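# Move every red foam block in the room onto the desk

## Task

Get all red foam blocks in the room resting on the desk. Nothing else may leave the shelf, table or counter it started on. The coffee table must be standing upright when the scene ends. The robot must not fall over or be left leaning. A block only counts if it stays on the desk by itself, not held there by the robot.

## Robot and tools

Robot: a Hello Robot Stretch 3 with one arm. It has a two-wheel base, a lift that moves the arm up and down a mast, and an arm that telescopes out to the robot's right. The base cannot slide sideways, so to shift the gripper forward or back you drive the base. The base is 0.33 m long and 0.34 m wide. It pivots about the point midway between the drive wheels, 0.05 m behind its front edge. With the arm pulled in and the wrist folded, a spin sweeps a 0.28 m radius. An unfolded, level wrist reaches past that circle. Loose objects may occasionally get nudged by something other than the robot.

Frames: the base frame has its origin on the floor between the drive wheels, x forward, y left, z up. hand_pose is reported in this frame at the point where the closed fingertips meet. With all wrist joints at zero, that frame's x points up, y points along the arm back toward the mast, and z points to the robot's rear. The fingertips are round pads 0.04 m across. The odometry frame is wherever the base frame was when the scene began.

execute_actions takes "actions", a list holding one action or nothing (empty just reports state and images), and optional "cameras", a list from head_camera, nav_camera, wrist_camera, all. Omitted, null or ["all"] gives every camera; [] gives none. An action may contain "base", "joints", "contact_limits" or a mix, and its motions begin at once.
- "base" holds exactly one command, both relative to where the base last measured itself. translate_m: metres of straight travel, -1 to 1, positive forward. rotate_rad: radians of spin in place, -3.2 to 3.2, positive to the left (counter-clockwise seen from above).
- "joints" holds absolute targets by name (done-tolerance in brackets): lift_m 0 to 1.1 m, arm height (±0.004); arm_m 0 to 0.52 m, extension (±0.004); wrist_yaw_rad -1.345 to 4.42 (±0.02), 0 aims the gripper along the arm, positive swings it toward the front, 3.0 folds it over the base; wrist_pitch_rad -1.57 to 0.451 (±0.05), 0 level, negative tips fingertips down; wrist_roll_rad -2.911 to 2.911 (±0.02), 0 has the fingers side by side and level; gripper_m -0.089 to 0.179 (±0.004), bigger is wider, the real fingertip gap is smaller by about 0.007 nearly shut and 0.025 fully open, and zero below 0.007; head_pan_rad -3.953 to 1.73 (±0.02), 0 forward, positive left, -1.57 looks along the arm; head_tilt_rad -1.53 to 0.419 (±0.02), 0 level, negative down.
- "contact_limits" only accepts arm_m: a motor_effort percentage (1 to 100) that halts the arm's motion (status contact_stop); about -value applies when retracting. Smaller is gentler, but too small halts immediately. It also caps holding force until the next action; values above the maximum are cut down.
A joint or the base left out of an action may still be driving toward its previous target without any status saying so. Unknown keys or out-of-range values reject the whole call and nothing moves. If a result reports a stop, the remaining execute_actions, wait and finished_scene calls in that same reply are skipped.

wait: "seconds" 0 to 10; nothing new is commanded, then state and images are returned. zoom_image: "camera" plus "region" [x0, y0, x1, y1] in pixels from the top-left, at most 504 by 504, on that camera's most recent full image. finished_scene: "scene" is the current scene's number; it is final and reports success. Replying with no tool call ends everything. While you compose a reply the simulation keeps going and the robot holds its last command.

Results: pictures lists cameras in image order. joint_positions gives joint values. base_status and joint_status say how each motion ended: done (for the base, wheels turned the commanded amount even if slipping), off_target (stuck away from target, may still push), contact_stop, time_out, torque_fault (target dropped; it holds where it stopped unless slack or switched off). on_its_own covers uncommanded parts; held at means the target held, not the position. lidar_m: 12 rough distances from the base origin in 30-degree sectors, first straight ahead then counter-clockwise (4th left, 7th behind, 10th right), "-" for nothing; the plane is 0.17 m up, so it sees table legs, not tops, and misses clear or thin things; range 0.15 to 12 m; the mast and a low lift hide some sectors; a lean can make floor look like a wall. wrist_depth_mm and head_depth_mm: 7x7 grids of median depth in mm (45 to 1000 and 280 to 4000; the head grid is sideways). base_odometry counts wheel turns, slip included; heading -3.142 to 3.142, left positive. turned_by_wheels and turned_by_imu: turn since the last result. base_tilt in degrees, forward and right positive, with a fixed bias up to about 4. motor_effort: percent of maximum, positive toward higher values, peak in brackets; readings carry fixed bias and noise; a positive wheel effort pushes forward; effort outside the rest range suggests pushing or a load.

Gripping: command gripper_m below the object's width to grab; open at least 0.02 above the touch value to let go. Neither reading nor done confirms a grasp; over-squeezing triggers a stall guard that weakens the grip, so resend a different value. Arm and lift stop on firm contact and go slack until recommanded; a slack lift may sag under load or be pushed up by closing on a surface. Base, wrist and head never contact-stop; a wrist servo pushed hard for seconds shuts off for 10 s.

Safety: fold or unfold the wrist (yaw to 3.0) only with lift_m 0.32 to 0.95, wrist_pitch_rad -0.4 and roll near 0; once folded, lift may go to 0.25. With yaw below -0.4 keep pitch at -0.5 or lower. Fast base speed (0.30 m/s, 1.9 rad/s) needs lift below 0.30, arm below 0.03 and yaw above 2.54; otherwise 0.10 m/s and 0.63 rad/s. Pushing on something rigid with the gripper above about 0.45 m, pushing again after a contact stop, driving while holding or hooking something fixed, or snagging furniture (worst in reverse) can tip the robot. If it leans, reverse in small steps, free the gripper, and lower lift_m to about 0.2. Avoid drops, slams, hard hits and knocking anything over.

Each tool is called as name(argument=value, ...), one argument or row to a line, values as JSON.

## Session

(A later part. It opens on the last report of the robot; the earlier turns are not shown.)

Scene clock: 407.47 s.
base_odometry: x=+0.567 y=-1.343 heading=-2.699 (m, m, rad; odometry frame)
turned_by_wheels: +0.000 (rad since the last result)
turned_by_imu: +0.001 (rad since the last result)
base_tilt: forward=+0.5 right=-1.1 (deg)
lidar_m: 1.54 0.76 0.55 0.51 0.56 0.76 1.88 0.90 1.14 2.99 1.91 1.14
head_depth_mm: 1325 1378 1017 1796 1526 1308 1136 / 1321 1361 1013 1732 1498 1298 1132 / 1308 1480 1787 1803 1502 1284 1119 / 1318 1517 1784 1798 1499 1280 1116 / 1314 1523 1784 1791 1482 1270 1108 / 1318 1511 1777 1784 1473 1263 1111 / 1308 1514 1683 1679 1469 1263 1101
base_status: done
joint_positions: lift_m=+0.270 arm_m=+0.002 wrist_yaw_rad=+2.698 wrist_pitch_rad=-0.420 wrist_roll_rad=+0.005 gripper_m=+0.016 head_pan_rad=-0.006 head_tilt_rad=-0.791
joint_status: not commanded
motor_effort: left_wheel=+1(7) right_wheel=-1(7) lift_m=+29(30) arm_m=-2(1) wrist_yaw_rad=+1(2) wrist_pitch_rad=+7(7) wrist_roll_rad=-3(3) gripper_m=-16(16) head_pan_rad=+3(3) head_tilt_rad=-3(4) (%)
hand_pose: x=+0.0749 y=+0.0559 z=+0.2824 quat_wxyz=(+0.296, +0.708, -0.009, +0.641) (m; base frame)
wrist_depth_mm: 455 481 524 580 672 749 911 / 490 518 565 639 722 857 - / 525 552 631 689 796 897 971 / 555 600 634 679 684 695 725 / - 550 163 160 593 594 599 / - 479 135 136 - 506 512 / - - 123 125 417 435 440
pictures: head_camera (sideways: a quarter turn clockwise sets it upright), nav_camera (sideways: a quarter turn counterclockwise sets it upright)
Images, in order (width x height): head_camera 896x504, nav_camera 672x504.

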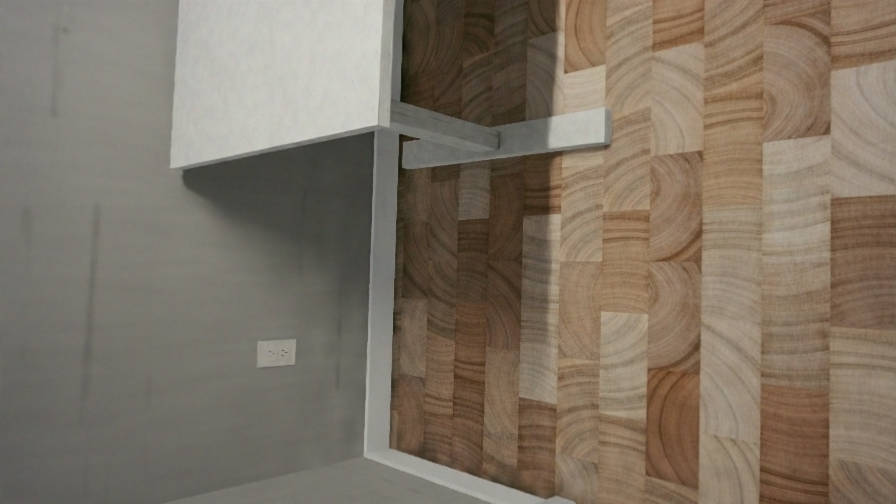

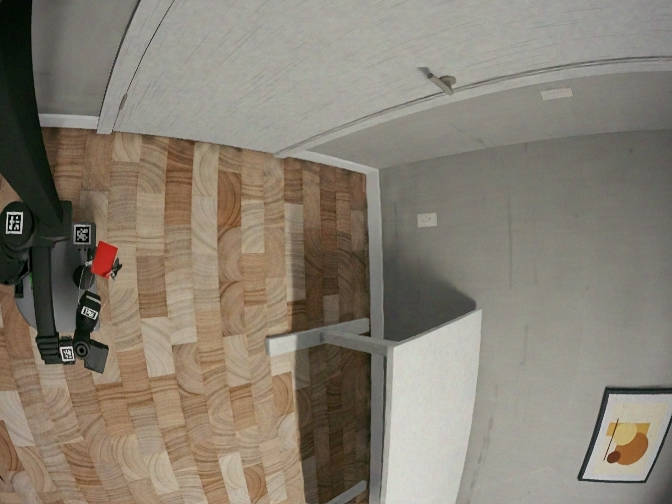

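execute_actions(
  actions=[
    {"base":{"translate_m":0.31}},
  ],
  cameras=[],
)

execute_actions(
  actions=[
    {"base":{"rotate_rad":1.555},"joints":{"head_pan_rad":-2.2,"head_tilt_rad":-0.9}},
  ],
  cameras=["head_camera","nav_camera"],
)

Scene clock: 413.90 s.
base_odometry: x=+0.286 y=-1.476 heading=-2.699 (m, m, rad; odometry frame)
turned_by_wheels: +0.000 (rad since the last result)
turned_by_imu: +0.000 (rad since the last result)
base_tilt: forward=+0.5 right=-1.1 (deg)
lidar_m: 1.23 0.76 0.55 0.53 0.55 0.77 2.03 1.18 1.57 3.12 1.75 0.85
head_depth_mm: 1047 1201 1021 809 1421 1302 1137 / 1047 1190 1014 881 1398 1271 1128 / 1044 1205 1407 1659 1512 1298 1125 / 1042 1205 1416 1660 1493 1281 1115 / 1041 1204 1412 1660 1495 1272 1107 / 1040 1204 1414 1655 1485 1259 1108 / 1039 1196 1410 1616 1464 1260 1107
base_status: done
joint_positions: lift_m=+0.270 arm_m=+0.002 wrist_yaw_rad=+2.698 wrist_pitch_rad=-0.420 wrist_roll_rad=+0.005 gripper_m=+0.016 head_pan_rad=-0.006 head_tilt_rad=-0.791
joint_status: not commanded
motor_effort: left_wheel=+1(7) right_wheel=-1(7) lift_m=+30(30) arm_m=-2(2) wrist_yaw_rad=+1(1) wrist_pitch_rad=+7(7) wrist_roll_rad=-3(3) gripper_m=-16(16) head_pan_rad=+3(2) head_tilt_rad=-4(4) (%)
hand_pose: x=+0.0749 y=+0.0559 z=+0.2824 quat_wxyz=(+0.296, +0.708, -0.009, +0.641) (m; base frame)
wrist_depth_mm: 442 489 536 589 666 791 940 / 481 520 581 643 735 861 - / 513 569 617 727 795 888 919 / 551 597 642 691 695 713 716 / - 548 164 160 584 582 595 / - 473 135 136 - 502 500 / - - 124 125 425 433 434
pictures: none
No camera images: the call's "cameras" was empty. Leave "cameras" out to get every camera's image.

Scene clock: 416.23 s.
base_odometry: x=+0.287 y=-1.476 heading=-1.144 (m, m, rad; odometry frame)
turned_by_wheels: +1.555 (rad since the last result)
turned_by_imu: +1.570 (rad since the last result)
base_tilt: forward=+0.5 right=-1.2 (deg)
lidar_m: 0.53 0.55 0.75 1.84 1.37 1.53 3.12 1.75 0.85 1.23 0.77 0.56
head_depth_mm: 1515 1110 1902 1668 1437 1251 1110 / 1475 1098 954 1676 1418 1250 1126 / 1416 1089 893 1642 1427 1239 1141 / 1314 1080 863 1595 1413 1229 - / 1256 1063 856 1397 1375 1227 - / 1194 1053 851 1512 1394 1219 1101 / 1120 1046 1423 1603 1389 1216 1079
base_status: done
joint_positions: lift_m=+0.270 arm_m=+0.002 wrist_yaw_rad=+2.698 wrist_pitch_rad=-0.420 wrist_roll_rad=+0.005 gripper_m=+0.016 head_pan_rad=-2.193 head_tilt_rad=-0.889
joint_status: all done
motor_effort: left_wheel=-2(6) right_wheel=+2(13) lift_m=+30(30) arm_m=-2(3) wrist_yaw_rad=+1(0) wrist_pitch_rad=+7(7) wrist_roll_rad=-2(3) gripper_m=-16(16) head_pan_rad=-2(35) head_tilt_rad=-5(16) (%)
hand_pose: x=+0.0749 y=+0.0559 z=+0.2824 quat_wxyz=(+0.296, +0.708, -0.009, +0.641) (m; base frame)
wrist_depth_mm: - - - - 701 553 425 / - - - - 746 576 438 / 792 810 832 857 772 551 448 / 657 643 656 684 687 583 458 / - 547 164 160 587 574 477 / - 487 134 136 - 485 468 / - - 124 126 415 436 441
pictures: head_camera (sideways: a quarter turn clockwise sets it upright), nav_camera (sideways: a quarter turn counterclockwise sets it upright)
Images, in order (width x height): head_camera 896x504, nav_camera 672x504.

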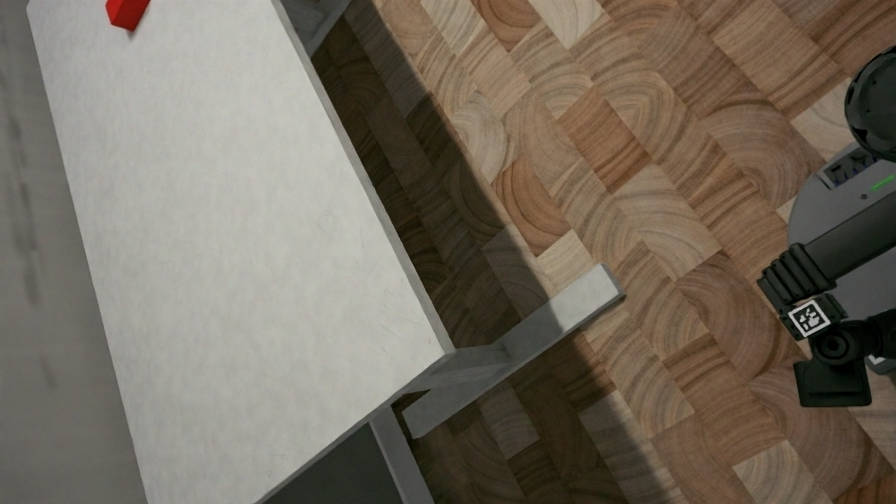

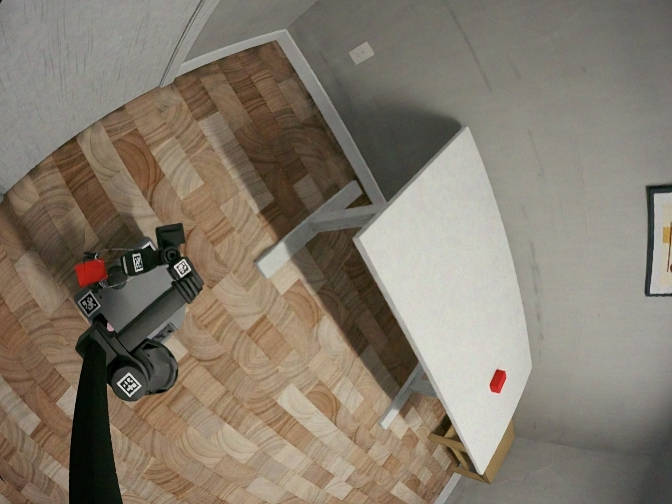

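execute_actions(
  actions=[
    {"base":{"translate_m":-0.7},"joints":{"head_pan_rad":-1.57}},
  ],
  cameras=["head_camera","nav_camera"],
)

Scene clock: 423.47 s.
base_odometry: x=-0.003 y=-0.839 heading=-1.144 (m, m, rad; odometry frame)
turned_by_wheels: +0.000 (rad since the last result)
turned_by_imu: -0.002 (rad since the last result)
base_tilt: forward=+0.5 right=-1.2 (deg)
lidar_m: 1.23 1.28 1.69 1.10 1.12 1.49 2.50 1.18 1.20 1.27 0.87 1.29
head_depth_mm: 1120 1113 883 772 1432 1248 1113 / 1115 1101 877 765 1427 1242 1105 / 1115 1093 868 761 1418 1241 1140 / 1113 1073 863 754 1413 1234 - / 1108 1068 852 749 1404 1228 1088 / 1107 1050 846 742 1396 1206 1085 / 1101 1045 838 734 1379 1211 1083
base_status: done
joint_positions: lift_m=+0.270 arm_m=+0.002 wrist_yaw_rad=+2.698 wrist_pitch_rad=-0.420 wrist_roll_rad=+0.005 gripper_m=+0.016 head_pan_rad=-1.577 head_tilt_rad=-0.889
joint_status: all done
motor_effort: left_wheel=-2(8) right_wheel=+2(7) lift_m=+30(30) arm_m=-1(1) wrist_yaw_rad=+1(1) wrist_pitch_rad=+7(7) wrist_roll_rad=-3(2) gripper_m=-15(16) head_pan_rad=+3(30) head_tilt_rad=-5(4) (%)
hand_pose: x=+0.0749 y=+0.0559 z=+0.2824 quat_wxyz=(+0.296, +0.708, -0.009, +0.641) (m; base frame)
wrist_depth_mm: 844 - - - - - - / 913 - - - - - - / 791 844 851 856 925 924 951 / 640 674 666 673 709 707 710 / - 550 164 161 586 577 590 / - 483 135 136 - 497 511 / - - 124 125 419 439 446
pictures: head_camera (sideways: a quarter turn clockwise sets it upright), nav_camera (sideways: a quarter turn counterclockwise sets it upright)
Images, in order (width x height): head_camera 896x504, nav_camera 672x504.

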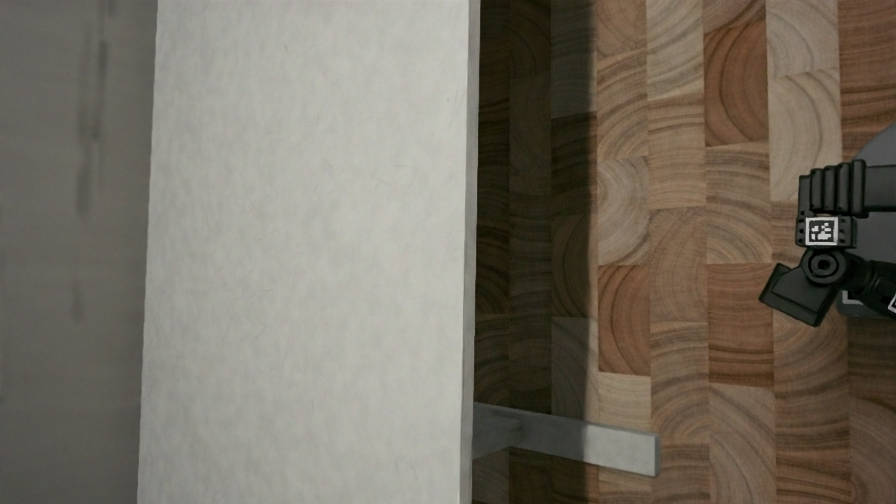

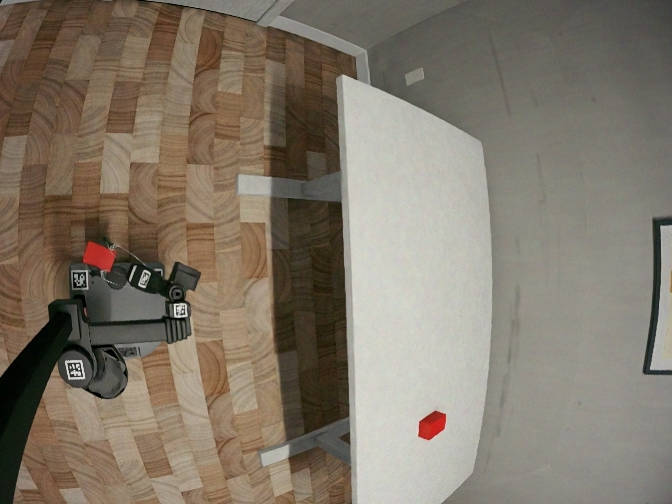

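execute_actions(
  actions=[
    {"joints":{"lift_m":0.88,"wrist_pitch_rad":-0.4}},
  ],
  cameras=[],
)

execute_actions(
  actions=[
    {"joints":{"wrist_yaw_rad":0}},
  ],
  cameras=[],
)

execute_actions(
  actions=[
    {"joints":{"arm_m":0.4}},
  ],
  cameras=[],
)

execute_actions(
  actions=[
    {"joints":{"lift_m":0.775}},
  ],
)

Scene clock: 434.00 s.
base_odometry: x=-0.003 y=-0.839 heading=-1.144 (m, m, rad; odometry frame)
turned_by_wheels: +0.000 (rad since the last result)
turned_by_imu: -0.001 (rad since the last result)
base_tilt: forward=+0.4 right=-1.1 (deg)
lidar_m: 1.22 1.28 1.69 1.10 1.12 1.49 2.50 1.18 1.19 1.27 0.87 1.29
head_depth_mm: 1124 1117 883 753 - 1210 1111 / 1121 1099 875 749 - 1226 1103 / 1116 1089 869 758 - 1214 1120 / 1109 1077 860 743 - - - / 1108 1066 851 734 - 1246 - / 1109 1056 846 742 1385 1219 1109 / 1098 1042 842 736 1368 1218 1078
base_status: not commanded
joint_positions: lift_m=+0.880 arm_m=+0.002 wrist_yaw_rad=+2.698 wrist_pitch_rad=-0.420 wrist_roll_rad=+0.005 gripper_m=+0.016 head_pan_rad=-1.577 head_tilt_rad=-0.889
joint_status: all done
motor_effort: left_wheel=+0(1) right_wheel=+3(3) lift_m=+38(40) arm_m=-2(2) wrist_yaw_rad=+2(1) wrist_pitch_rad=+7(6) wrist_roll_rad=-3(2) gripper_m=-16(16) head_pan_rad=+3(3) head_tilt_rad=-5(5) (%)
hand_pose: x=+0.0749 y=+0.0559 z=+0.8920 quat_wxyz=(+0.296, +0.708, -0.009, +0.641) (m; base frame)
wrist_depth_mm: 867 - - - - - - / 913 - - - - - - / - - - - - - - / - - - - - - - / - - 164 160 - - - / - - 137 136 - - - / - - - 125 - - -
pictures: none
No camera images: the call's "cameras" was empty. Leave "cameras" out to get every camera's image.

Scene clock: 436.37 s.
base_odometry: x=-0.003 y=-0.839 heading=-1.144 (m, m, rad; odometry frame)
turned_by_wheels: +0.000 (rad since the last result)
turned_by_imu: +0.000 (rad since the last result)
base_tilt: forward=+0.5 right=-1.1 (deg)
lidar_m: 1.23 1.28 1.69 1.10 1.12 1.49 2.50 1.18 1.20 1.26 0.86 1.29
head_depth_mm: 1120 1109 885 755 - - 1090 / 1121 1098 874 747 - - 1106 / 1113 1085 868 761 - - 1122 / 1108 1073 862 514 - 1192 1125 / 1104 1065 854 746 1395 1230 1107 / 1107 1055 846 742 1400 1222 1082 / 1102 1046 839 736 1367 1218 1079
base_status: not commanded
joint_positions: lift_m=+0.880 arm_m=+0.002 wrist_yaw_rad=+0.003 wrist_pitch_rad=-0.420 wrist_roll_rad=+0.005 gripper_m=+0.016 head_pan_rad=-1.577 head_tilt_rad=-0.889
joint_status: all done
motor_effort: left_wheel=-1(1) right_wheel=+2(2) lift_m=+37(37) arm_m=-1(2) wrist_yaw_rad=-2(0) wrist_pitch_rad=+7(7) wrist_roll_rad=-3(3) gripper_m=-16(16) head_pan_rad=+3(3) head_tilt_rad=-4(5) (%)
hand_pose: x=-0.0209 y=-0.3707 z=+0.8920 quat_wxyz=(+0.690, +0.148, -0.693, -0.147) (m; base frame)
wrist_depth_mm: 934 906 897 922 911 956 959 / - 801 836 869 889 918 951 / 594 606 619 626 636 674 666 / 473 481 484 504 507 522 534 / 394 400 164 160 437 426 441 / 352 352 137 136 - 367 366 / - - - 125 - - -
pictures: none
No camera images: the call's "cameras" was empty. Leave "cameras" out to get every camera's image.

Scene clock: 440.50 s.
base_odometry: x=-0.003 y=-0.839 heading=-1.144 (m, m, rad; odometry frame)
turned_by_wheels: +0.000 (rad since the last result)
turned_by_imu: +0.000 (rad since the last result)
base_tilt: forward=+0.4 right=-1.1 (deg)
lidar_m: 1.23 1.28 1.69 1.10 1.13 1.49 2.50 1.18 1.20 1.26 0.87 1.29
head_depth_mm: 1120 1152 - - - 1224 1110 / 1097 - 852 766 1424 1244 1103 / 1073 998 866 760 1420 1243 1123 / 1091 1072 858 751 1414 1234 1122 / 1108 1062 856 747 1406 1232 1107 / 1110 1055 845 742 1393 1219 1084 / 1100 1042 839 738 1381 1212 1081
base_status: not commanded
joint_positions: lift_m=+0.880 arm_m=+0.400 wrist_yaw_rad=+0.001 wrist_pitch_rad=-0.420 wrist_roll_rad=+0.005 gripper_m=+0.016 head_pan_rad=-1.577 head_tilt_rad=-0.889
joint_status: all done
motor_effort: left_wheel=-2(0) right_wheel=+3(2) lift_m=+37(37) arm_m=+2(2) wrist_yaw_rad=-1(2) wrist_pitch_rad=+7(7) wrist_roll_rad=-3(2) gripper_m=-16(16) head_pan_rad=+3(3) head_tilt_rad=-4(4) (%)
hand_pose: x=-0.0212 y=-0.7689 z=+0.8920 quat_wxyz=(+0.690, +0.148, -0.693, -0.148) (m; base frame)
wrist_depth_mm: 573 569 570 572 580 575 571 / 628 622 612 619 630 626 623 / 584 591 604 629 661 657 689 / 469 476 488 493 512 517 525 / 386 397 164 160 433 424 437 / 336 346 137 136 - 362 369 / 297 302 289 125 304 316 316
pictures: none
No camera images: the call's "cameras" was empty. Leave "cameras" out to get every camera's image.

Scene clock: 442.30 s.
base_odometry: x=-0.003 y=-0.839 heading=-1.144 (m, m, rad; odometry frame)
turned_by_wheels: +0.000 (rad since the last result)
turned_by_imu: +0.000 (rad since the last result)
base_tilt: forward=+0.4 right=-1.1 (deg)
lidar_m: 1.23 1.28 1.69 1.10 1.12 1.49 2.50 1.18 1.20 1.27 0.87 1.29
head_depth_mm: 1122 1108 880 768 1467 - - / 1117 1128 901 - - 1245 1110 / 1118 1170 821 757 1421 1245 1119 / 1111 1115 816 752 1416 1233 1125 / 1107 1063 852 747 1406 1224 1107 / 1104 1054 844 741 1397 1221 1084 / 1097 1043 839 738 1376 1215 1085
base_status: not commanded
joint_positions: lift_m=+0.775 arm_m=+0.400 wrist_yaw_rad=+0.001 wrist_pitch_rad=-0.420 wrist_roll_rad=+0.005 gripper_m=+0.016 head_pan_rad=-1.577 head_tilt_rad=-0.889
joint_status: all done
motor_effort: left_wheel=-1(1) right_wheel=+2(3) lift_m=+29(32) arm_m=+2(1) wrist_yaw_rad=-1(1) wrist_pitch_rad=+7(7) wrist_roll_rad=-3(3) gripper_m=-16(16) head_pan_rad=+3(3) head_tilt_rad=-4(5) (%)
hand_pose: x=-0.0212 y=-0.7689 z=+0.7874 quat_wxyz=(+0.690, +0.148, -0.693, -0.148) (m; base frame)
wrist_depth_mm: 567 565 554 581 580 586 577 / 500 516 518 556 566 615 604 / 377 381 393 401 418 425 436 / 303 306 317 319 329 335 339 / 253 257 164 159 277 274 284 / 217 221 137 136 - 234 237 / 191 193 186 125 196 205 206
pictures: head_camera (sideways: a quarter turn clockwise sets it upright), nav_camera (sideways: a quarter turn counterclockwise sets it upright), wrist_camera
Images, in order (width x height): head_camera 896x504, nav_camera 672x504, wrist_camera 644x364.

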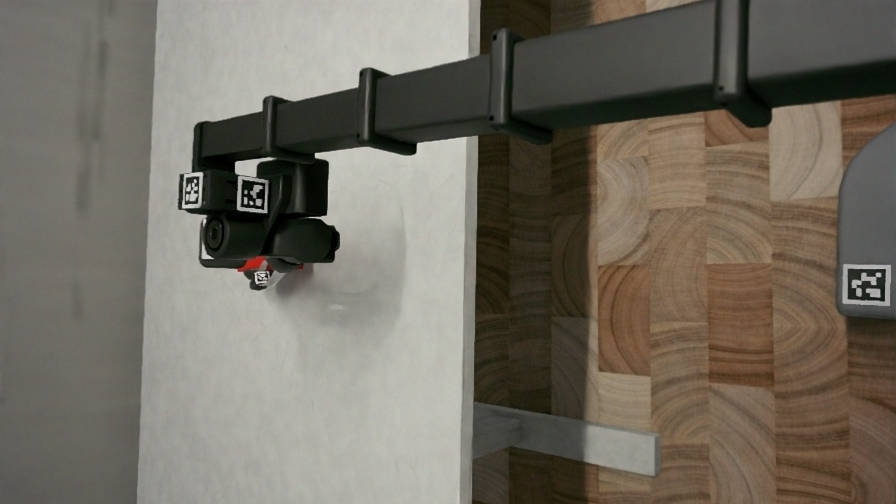

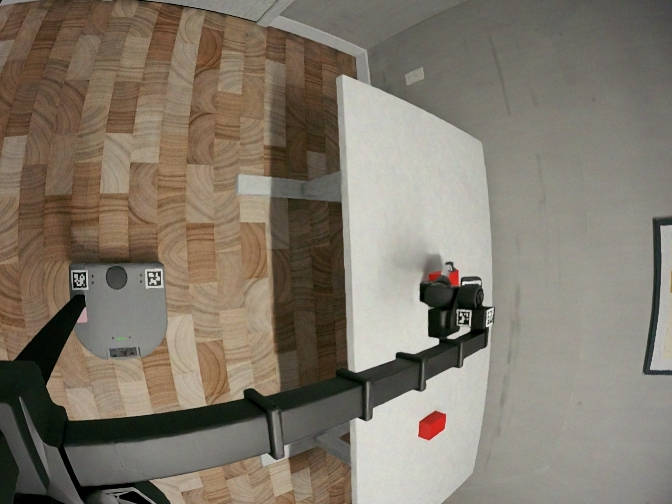

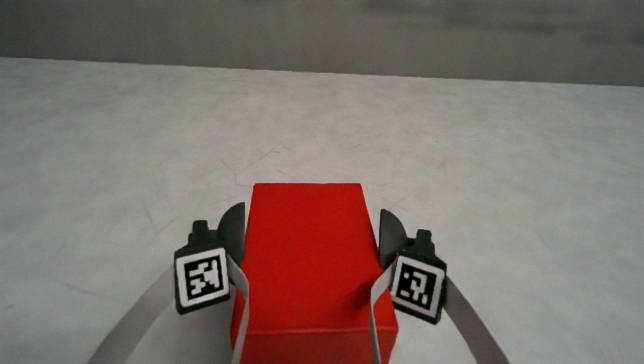

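execute_actions(
  actions=[
    {"joints":{"lift_m":0.744}},
  ],
  cameras=[],
)

execute_actions(
  actions=[
    {"joints":{"gripper_m":0.12}},
  ],
  cameras=["wrist_camera"],
)

execute_actions(
  actions=[
    {"joints":{"lift_m":0.86}},
  ],
  cameras=["wrist_camera"],
)

execute_actions(
  actions=[
    {"joints":{"arm_m":0}},
  ],
)

Scene clock: 447.07 s.
base_odometry: x=-0.003 y=-0.839 heading=-1.144 (m, m, rad; odometry frame)
turned_by_wheels: +0.000 (rad since the last result)
turned_by_imu: +0.000 (rad since the last result)
base_tilt: forward=+0.5 right=-1.1 (deg)
lidar_m: 1.23 1.28 1.69 1.10 1.12 1.49 2.50 1.18 1.20 1.27 0.87 1.29
head_depth_mm: 1126 1116 882 771 1443 1283 - / 1116 1102 888 - - - 1112 / 1115 1131 817 758 1426 1245 1120 / 1113 1109 814 753 1410 1231 1123 / 1109 1063 852 747 1403 1227 1104 / 1103 1057 844 744 1389 1224 1084 / 1106 1038 841 738 1381 1213 1081
base_status: not commanded
joint_positions: lift_m=+0.744 arm_m=+0.400 wrist_yaw_rad=+0.001 wrist_pitch_rad=-0.418 wrist_roll_rad=+0.005 gripper_m=+0.016 head_pan_rad=-1.577 head_tilt_rad=-0.889
joint_status: all done
motor_effort: left_wheel=-3(1) right_wheel=+2(3) lift_m=+28(30) arm_m=+2(2) wrist_yaw_rad=-1(2) wrist_pitch_rad=+6(7) wrist_roll_rad=-2(2) gripper_m=-16(16) head_pan_rad=+3(3) head_tilt_rad=-5(5) (%)
hand_pose: x=-0.0212 y=-0.7691 z=+0.7567 quat_wxyz=(+0.690, +0.147, -0.693, -0.147) (m; base frame)
wrist_depth_mm: 556 560 586 570 579 575 579 / 416 434 442 468 484 496 516 / 315 326 336 346 352 362 373 / 257 260 266 271 278 281 289 / 214 216 163 160 233 230 235 / 183 187 137 136 - 198 199 / 161 162 156 125 164 171 173
pictures: none
No camera images: the call's "cameras" was empty. Leave "cameras" out to get every camera's image.

Scene clock: 448.60 s.
base_odometry: x=-0.003 y=-0.839 heading=-1.144 (m, m, rad; odometry frame)
turned_by_wheels: +0.000 (rad since the last result)
turned_by_imu: +0.000 (rad since the last result)
base_tilt: forward=+0.5 right=-1.1 (deg)
lidar_m: 1.22 1.27 1.69 1.10 1.12 1.49 2.50 1.18 1.20 1.26 0.87 1.29
head_depth_mm: 1119 1115 882 770 1438 1281 - / 1124 1109 893 - - - 1105 / 1115 1125 818 760 1432 1239 1123 / 1109 1120 812 752 1409 1230 1123 / 1113 1064 851 749 1412 1232 1107 / 1110 1049 847 739 1393 1224 1087 / 1097 1049 837 734 1370 1220 1085
base_status: not commanded
joint_positions: lift_m=+0.744 arm_m=+0.400 wrist_yaw_rad=+0.001 wrist_pitch_rad=-0.416 wrist_roll_rad=+0.005 gripper_m=+0.120 head_pan_rad=-1.577 head_tilt_rad=-0.889
joint_status: all done
motor_effort: left_wheel=-1(1) right_wheel=+3(2) lift_m=+28(28) arm_m=+2(2) wrist_yaw_rad=-1(1) wrist_pitch_rad=+5(6) wrist_roll_rad=-2(3) gripper_m=+0(84) head_pan_rad=+3(3) head_tilt_rad=-4(4) (%)
hand_pose: x=-0.0212 y=-0.7694 z=+0.7572 quat_wxyz=(+0.690, +0.146, -0.693, -0.146) (m; base frame)
wrist_depth_mm: 566 568 567 569 571 575 576 / 422 439 456 464 480 508 521 / 315 326 335 340 354 362 369 / 257 261 264 195 278 284 288 / 212 222 214 160 229 236 238 / 183 - 177 136 188 204 199 / - 163 156 127 164 167 173
pictures: wrist_camera
Images, in order (width x height): wrist_camera 644x364.

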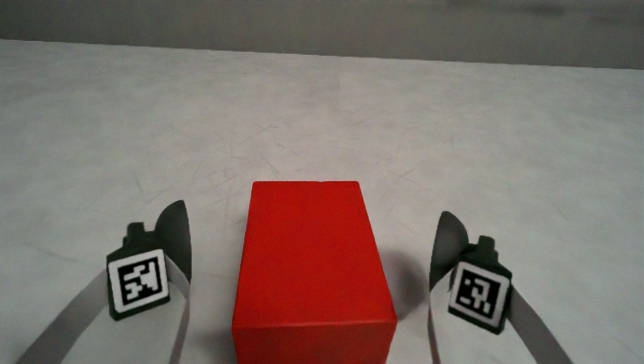

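Scene clock: 450.50 s.
base_odometry: x=-0.003 y=-0.839 heading=-1.144 (m, m, rad; odometry frame)
turned_by_wheels: +0.000 (rad since the last result)
turned_by_imu: +0.000 (rad since the last result)
base_tilt: forward=+0.5 right=-1.1 (deg)
lidar_m: 1.22 1.28 1.69 1.10 1.13 1.49 2.49 1.18 1.19 1.27 0.87 1.29
head_depth_mm: 1115 1131 914 - - - 1094 / 1099 - 849 783 1426 1249 1107 / 1096 - 867 760 1417 1244 1121 / 1111 1092 838 753 1414 1228 1119 / 1105 1064 855 747 1406 1225 1109 / 1105 1053 846 742 1392 1220 1086 / 1093 1041 842 738 1371 1212 1079
base_status: not commanded
joint_positions: lift_m=+0.860 arm_m=+0.400 wrist_yaw_rad=+0.001 wrist_pitch_rad=-0.416 wrist_roll_rad=+0.005 gripper_m=+0.120 head_pan_rad=-1.577 head_tilt_rad=-0.889
joint_status: all done
motor_effort: left_wheel=+0(2) right_wheel=+2(2) lift_m=+38(39) arm_m=+2(2) wrist_yaw_rad=-1(1) wrist_pitch_rad=+5(5) wrist_roll_rad=-2(3) gripper_m=+0(0) head_pan_rad=+3(3) head_tilt_rad=-5(5) (%)
hand_pose: x=-0.0212 y=-0.7694 z=+0.8729 quat_wxyz=(+0.690, +0.146, -0.693, -0.146) (m; base frame)
wrist_depth_mm: 558 574 562 566 569 585 579 / 610 609 626 611 621 622 619 / 556 557 581 584 602 627 661 / 437 449 458 468 481 482 495 / 369 381 382 383 390 403 410 / 317 - 325 331 332 350 347 / 277 280 281 245 292 287 300
pictures: wrist_camera
Images, in order (width x height): wrist_camera 644x364.

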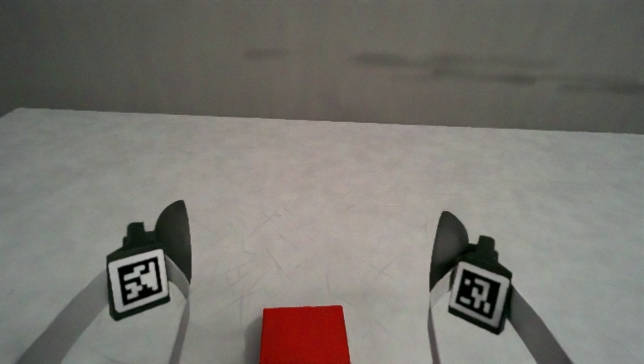

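Scene clock: 454.63 s.
base_odometry: x=-0.003 y=-0.839 heading=-1.144 (m, m, rad; odometry frame)
turned_by_wheels: +0.000 (rad since the last result)
turned_by_imu: +0.000 (rad since the last result)
base_tilt: forward=+0.5 right=-1.1 (deg)
lidar_m: 1.23 1.28 1.69 1.10 1.12 1.49 2.50 1.18 1.19 1.27 0.87 1.29
head_depth_mm: 1124 1117 881 771 - - 1092 / 1120 1103 875 754 - - 1110 / 1115 1087 868 759 - - 1123 / 1114 1078 840 755 - - 1118 / 1111 1068 853 763 1395 1222 1105 / 1111 1051 850 742 1386 1219 1081 / 1102 1046 844 738 1375 1220 1080
base_status: not commanded
joint_positions: lift_m=+0.860 arm_m=+0.002 wrist_yaw_rad=+0.001 wrist_pitch_rad=-0.416 wrist_roll_rad=+0.005 gripper_m=+0.120 head_pan_rad=-1.577 head_tilt_rad=-0.889
joint_status: all done
joint sent to its limit — the command would take arm_m past its lower limit, so that joint was sent only as far as its limit.
motor_effort: left_wheel=+0(1) right_wheel=+2(3) lift_m=+38(37) arm_m=-1(2) wrist_yaw_rad=+0(1) wrist_pitch_rad=+5(5) wrist_roll_rad=-3(3) gripper_m=+0(0) head_pan_rad=+3(3) head_tilt_rad=-4(5) (%)
hand_pose: x=-0.0212 y=-0.3711 z=+0.8729 quat_wxyz=(+0.690, +0.146, -0.693, -0.146) (m; base frame)
wrist_depth_mm: 902 939 908 920 930 944 910 / - 745 776 804 831 881 902 / 555 572 568 552 617 629 573 / 440 449 459 472 483 487 502 / 371 391 385 389 397 413 414 / 336 - 342 342 347 355 349 / - - - - - - -
pictures: head_camera (sideways: a quarter turn clockwise sets it upright), nav_camera (sideways: a quarter turn counterclockwise sets it upright), wrist_camera
Images, in order (width x height): head_camera 896x504, nav_camera 672x504, wrist_camera 644x364.

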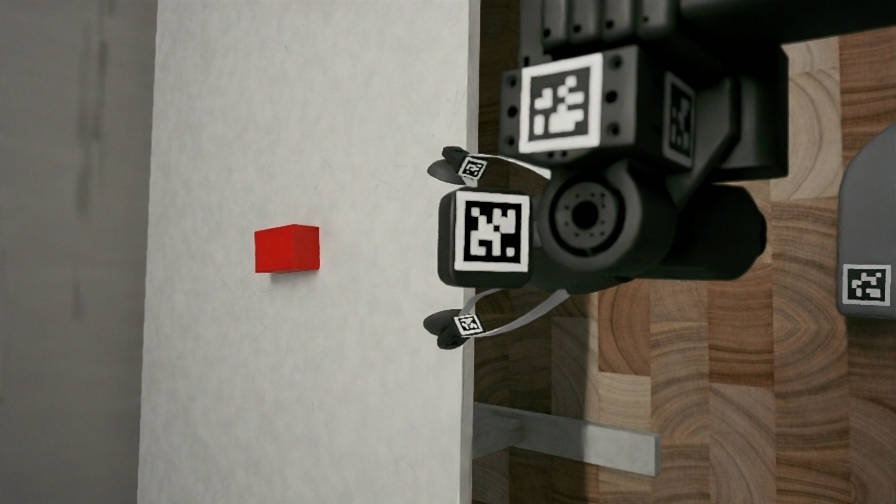

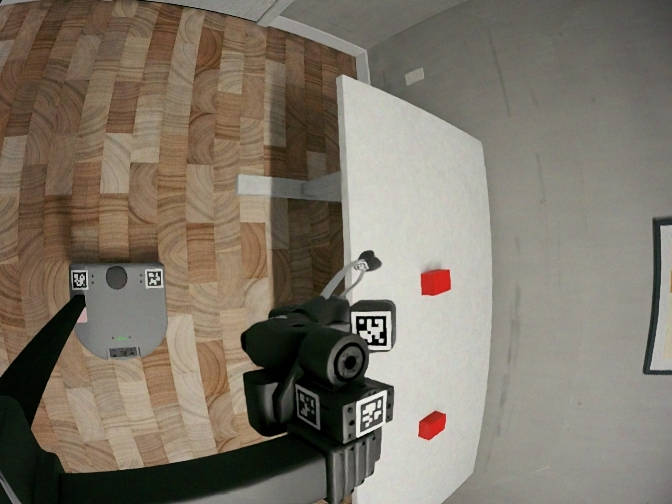

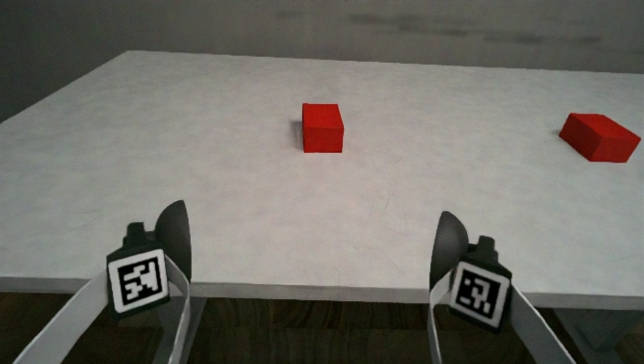

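execute_actions(
  actions=[
    {"joints":{"head_pan_rad":1.5,"head_tilt_rad":-0.35}},
  ],
  cameras=["head_camera","nav_camera"],
)

Scene clock: 459.20 s.
base_odometry: x=-0.003 y=-0.839 heading=-1.144 (m, m, rad; odometry frame)
turned_by_wheels: +0.000 (rad since the last result)
turned_by_imu: +0.000 (rad since the last result)
base_tilt: forward=+0.5 right=-1.2 (deg)
lidar_m: 1.22 1.28 1.69 1.10 1.12 1.49 2.50 1.18 1.20 1.27 0.87 1.29
head_depth_mm: 2318 2424 2479 2457 2334 1788 1410 / 2303 2476 2609 2589 2441 1789 1396 / 943 1022 1146 2286 2282 1753 1398 / 1296 1376 1450 1465 1337 1540 1400 / 1267 1352 1043 1576 1328 1651 1384 / 1253 1338 1028 1190 1198 1375 1368 / 1228 1311 1014 1171 1178 1321 1365
base_status: not commanded
joint_positions: lift_m=+0.860 arm_m=+0.002 wrist_yaw_rad=+0.001 wrist_pitch_rad=-0.416 wrist_roll_rad=+0.005 gripper_m=+0.120 head_pan_rad=+1.493 head_tilt_rad=-0.359
joint_status: all done
motor_effort: left_wheel=-2(1) right_wheel=+2(2) lift_m=+38(37) arm_m=-2(2) wrist_yaw_rad=-2(1) wrist_pitch_rad=+5(5) wrist_roll_rad=-3(3) gripper_m=+0(0) head_pan_rad=+3(35) head_tilt_rad=+4(32) (%)
hand_pose: x=-0.0212 y=-0.3711 z=+0.8729 quat_wxyz=(+0.690, +0.146, -0.693, -0.146) (m; base frame)
wrist_depth_mm: 904 939 890 913 931 923 934 / - 756 789 811 836 887 911 / 557 566 576 559 615 627 596 / 441 447 468 467 476 481 507 / 369 386 383 387 395 410 414 / 335 - 339 343 341 352 351 / - - - - - - -
pictures: head_camera (sideways: a quarter turn clockwise sets it upright), nav_camera (sideways: a quarter turn counterclockwise sets it upright)
Images, in order (width x height): head_camera 896x504, nav_camera 672x504.

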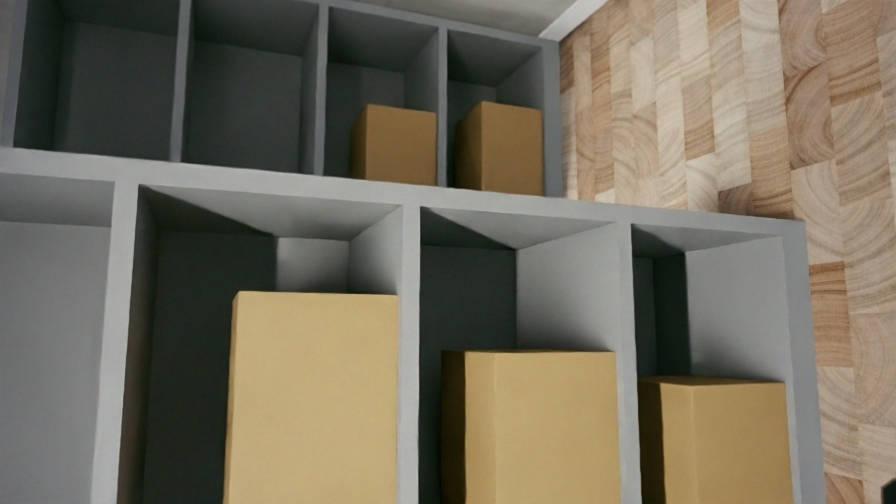

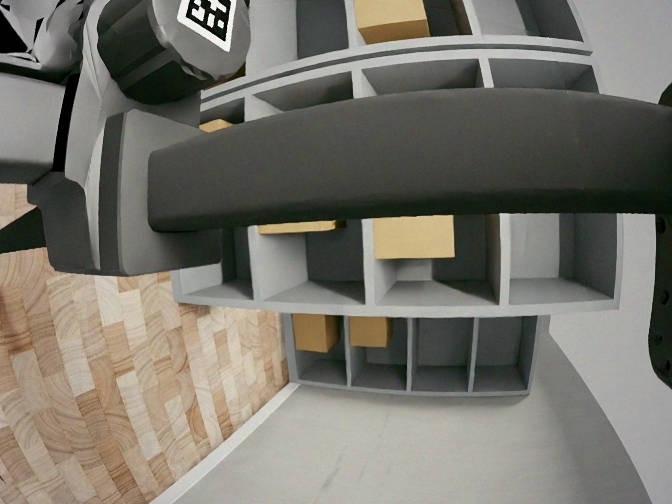

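No other red blocks are visible on the shelves, so I'm ending the scene.

finished_scene(
  scene=2,
)

The scene is finished: the task was done.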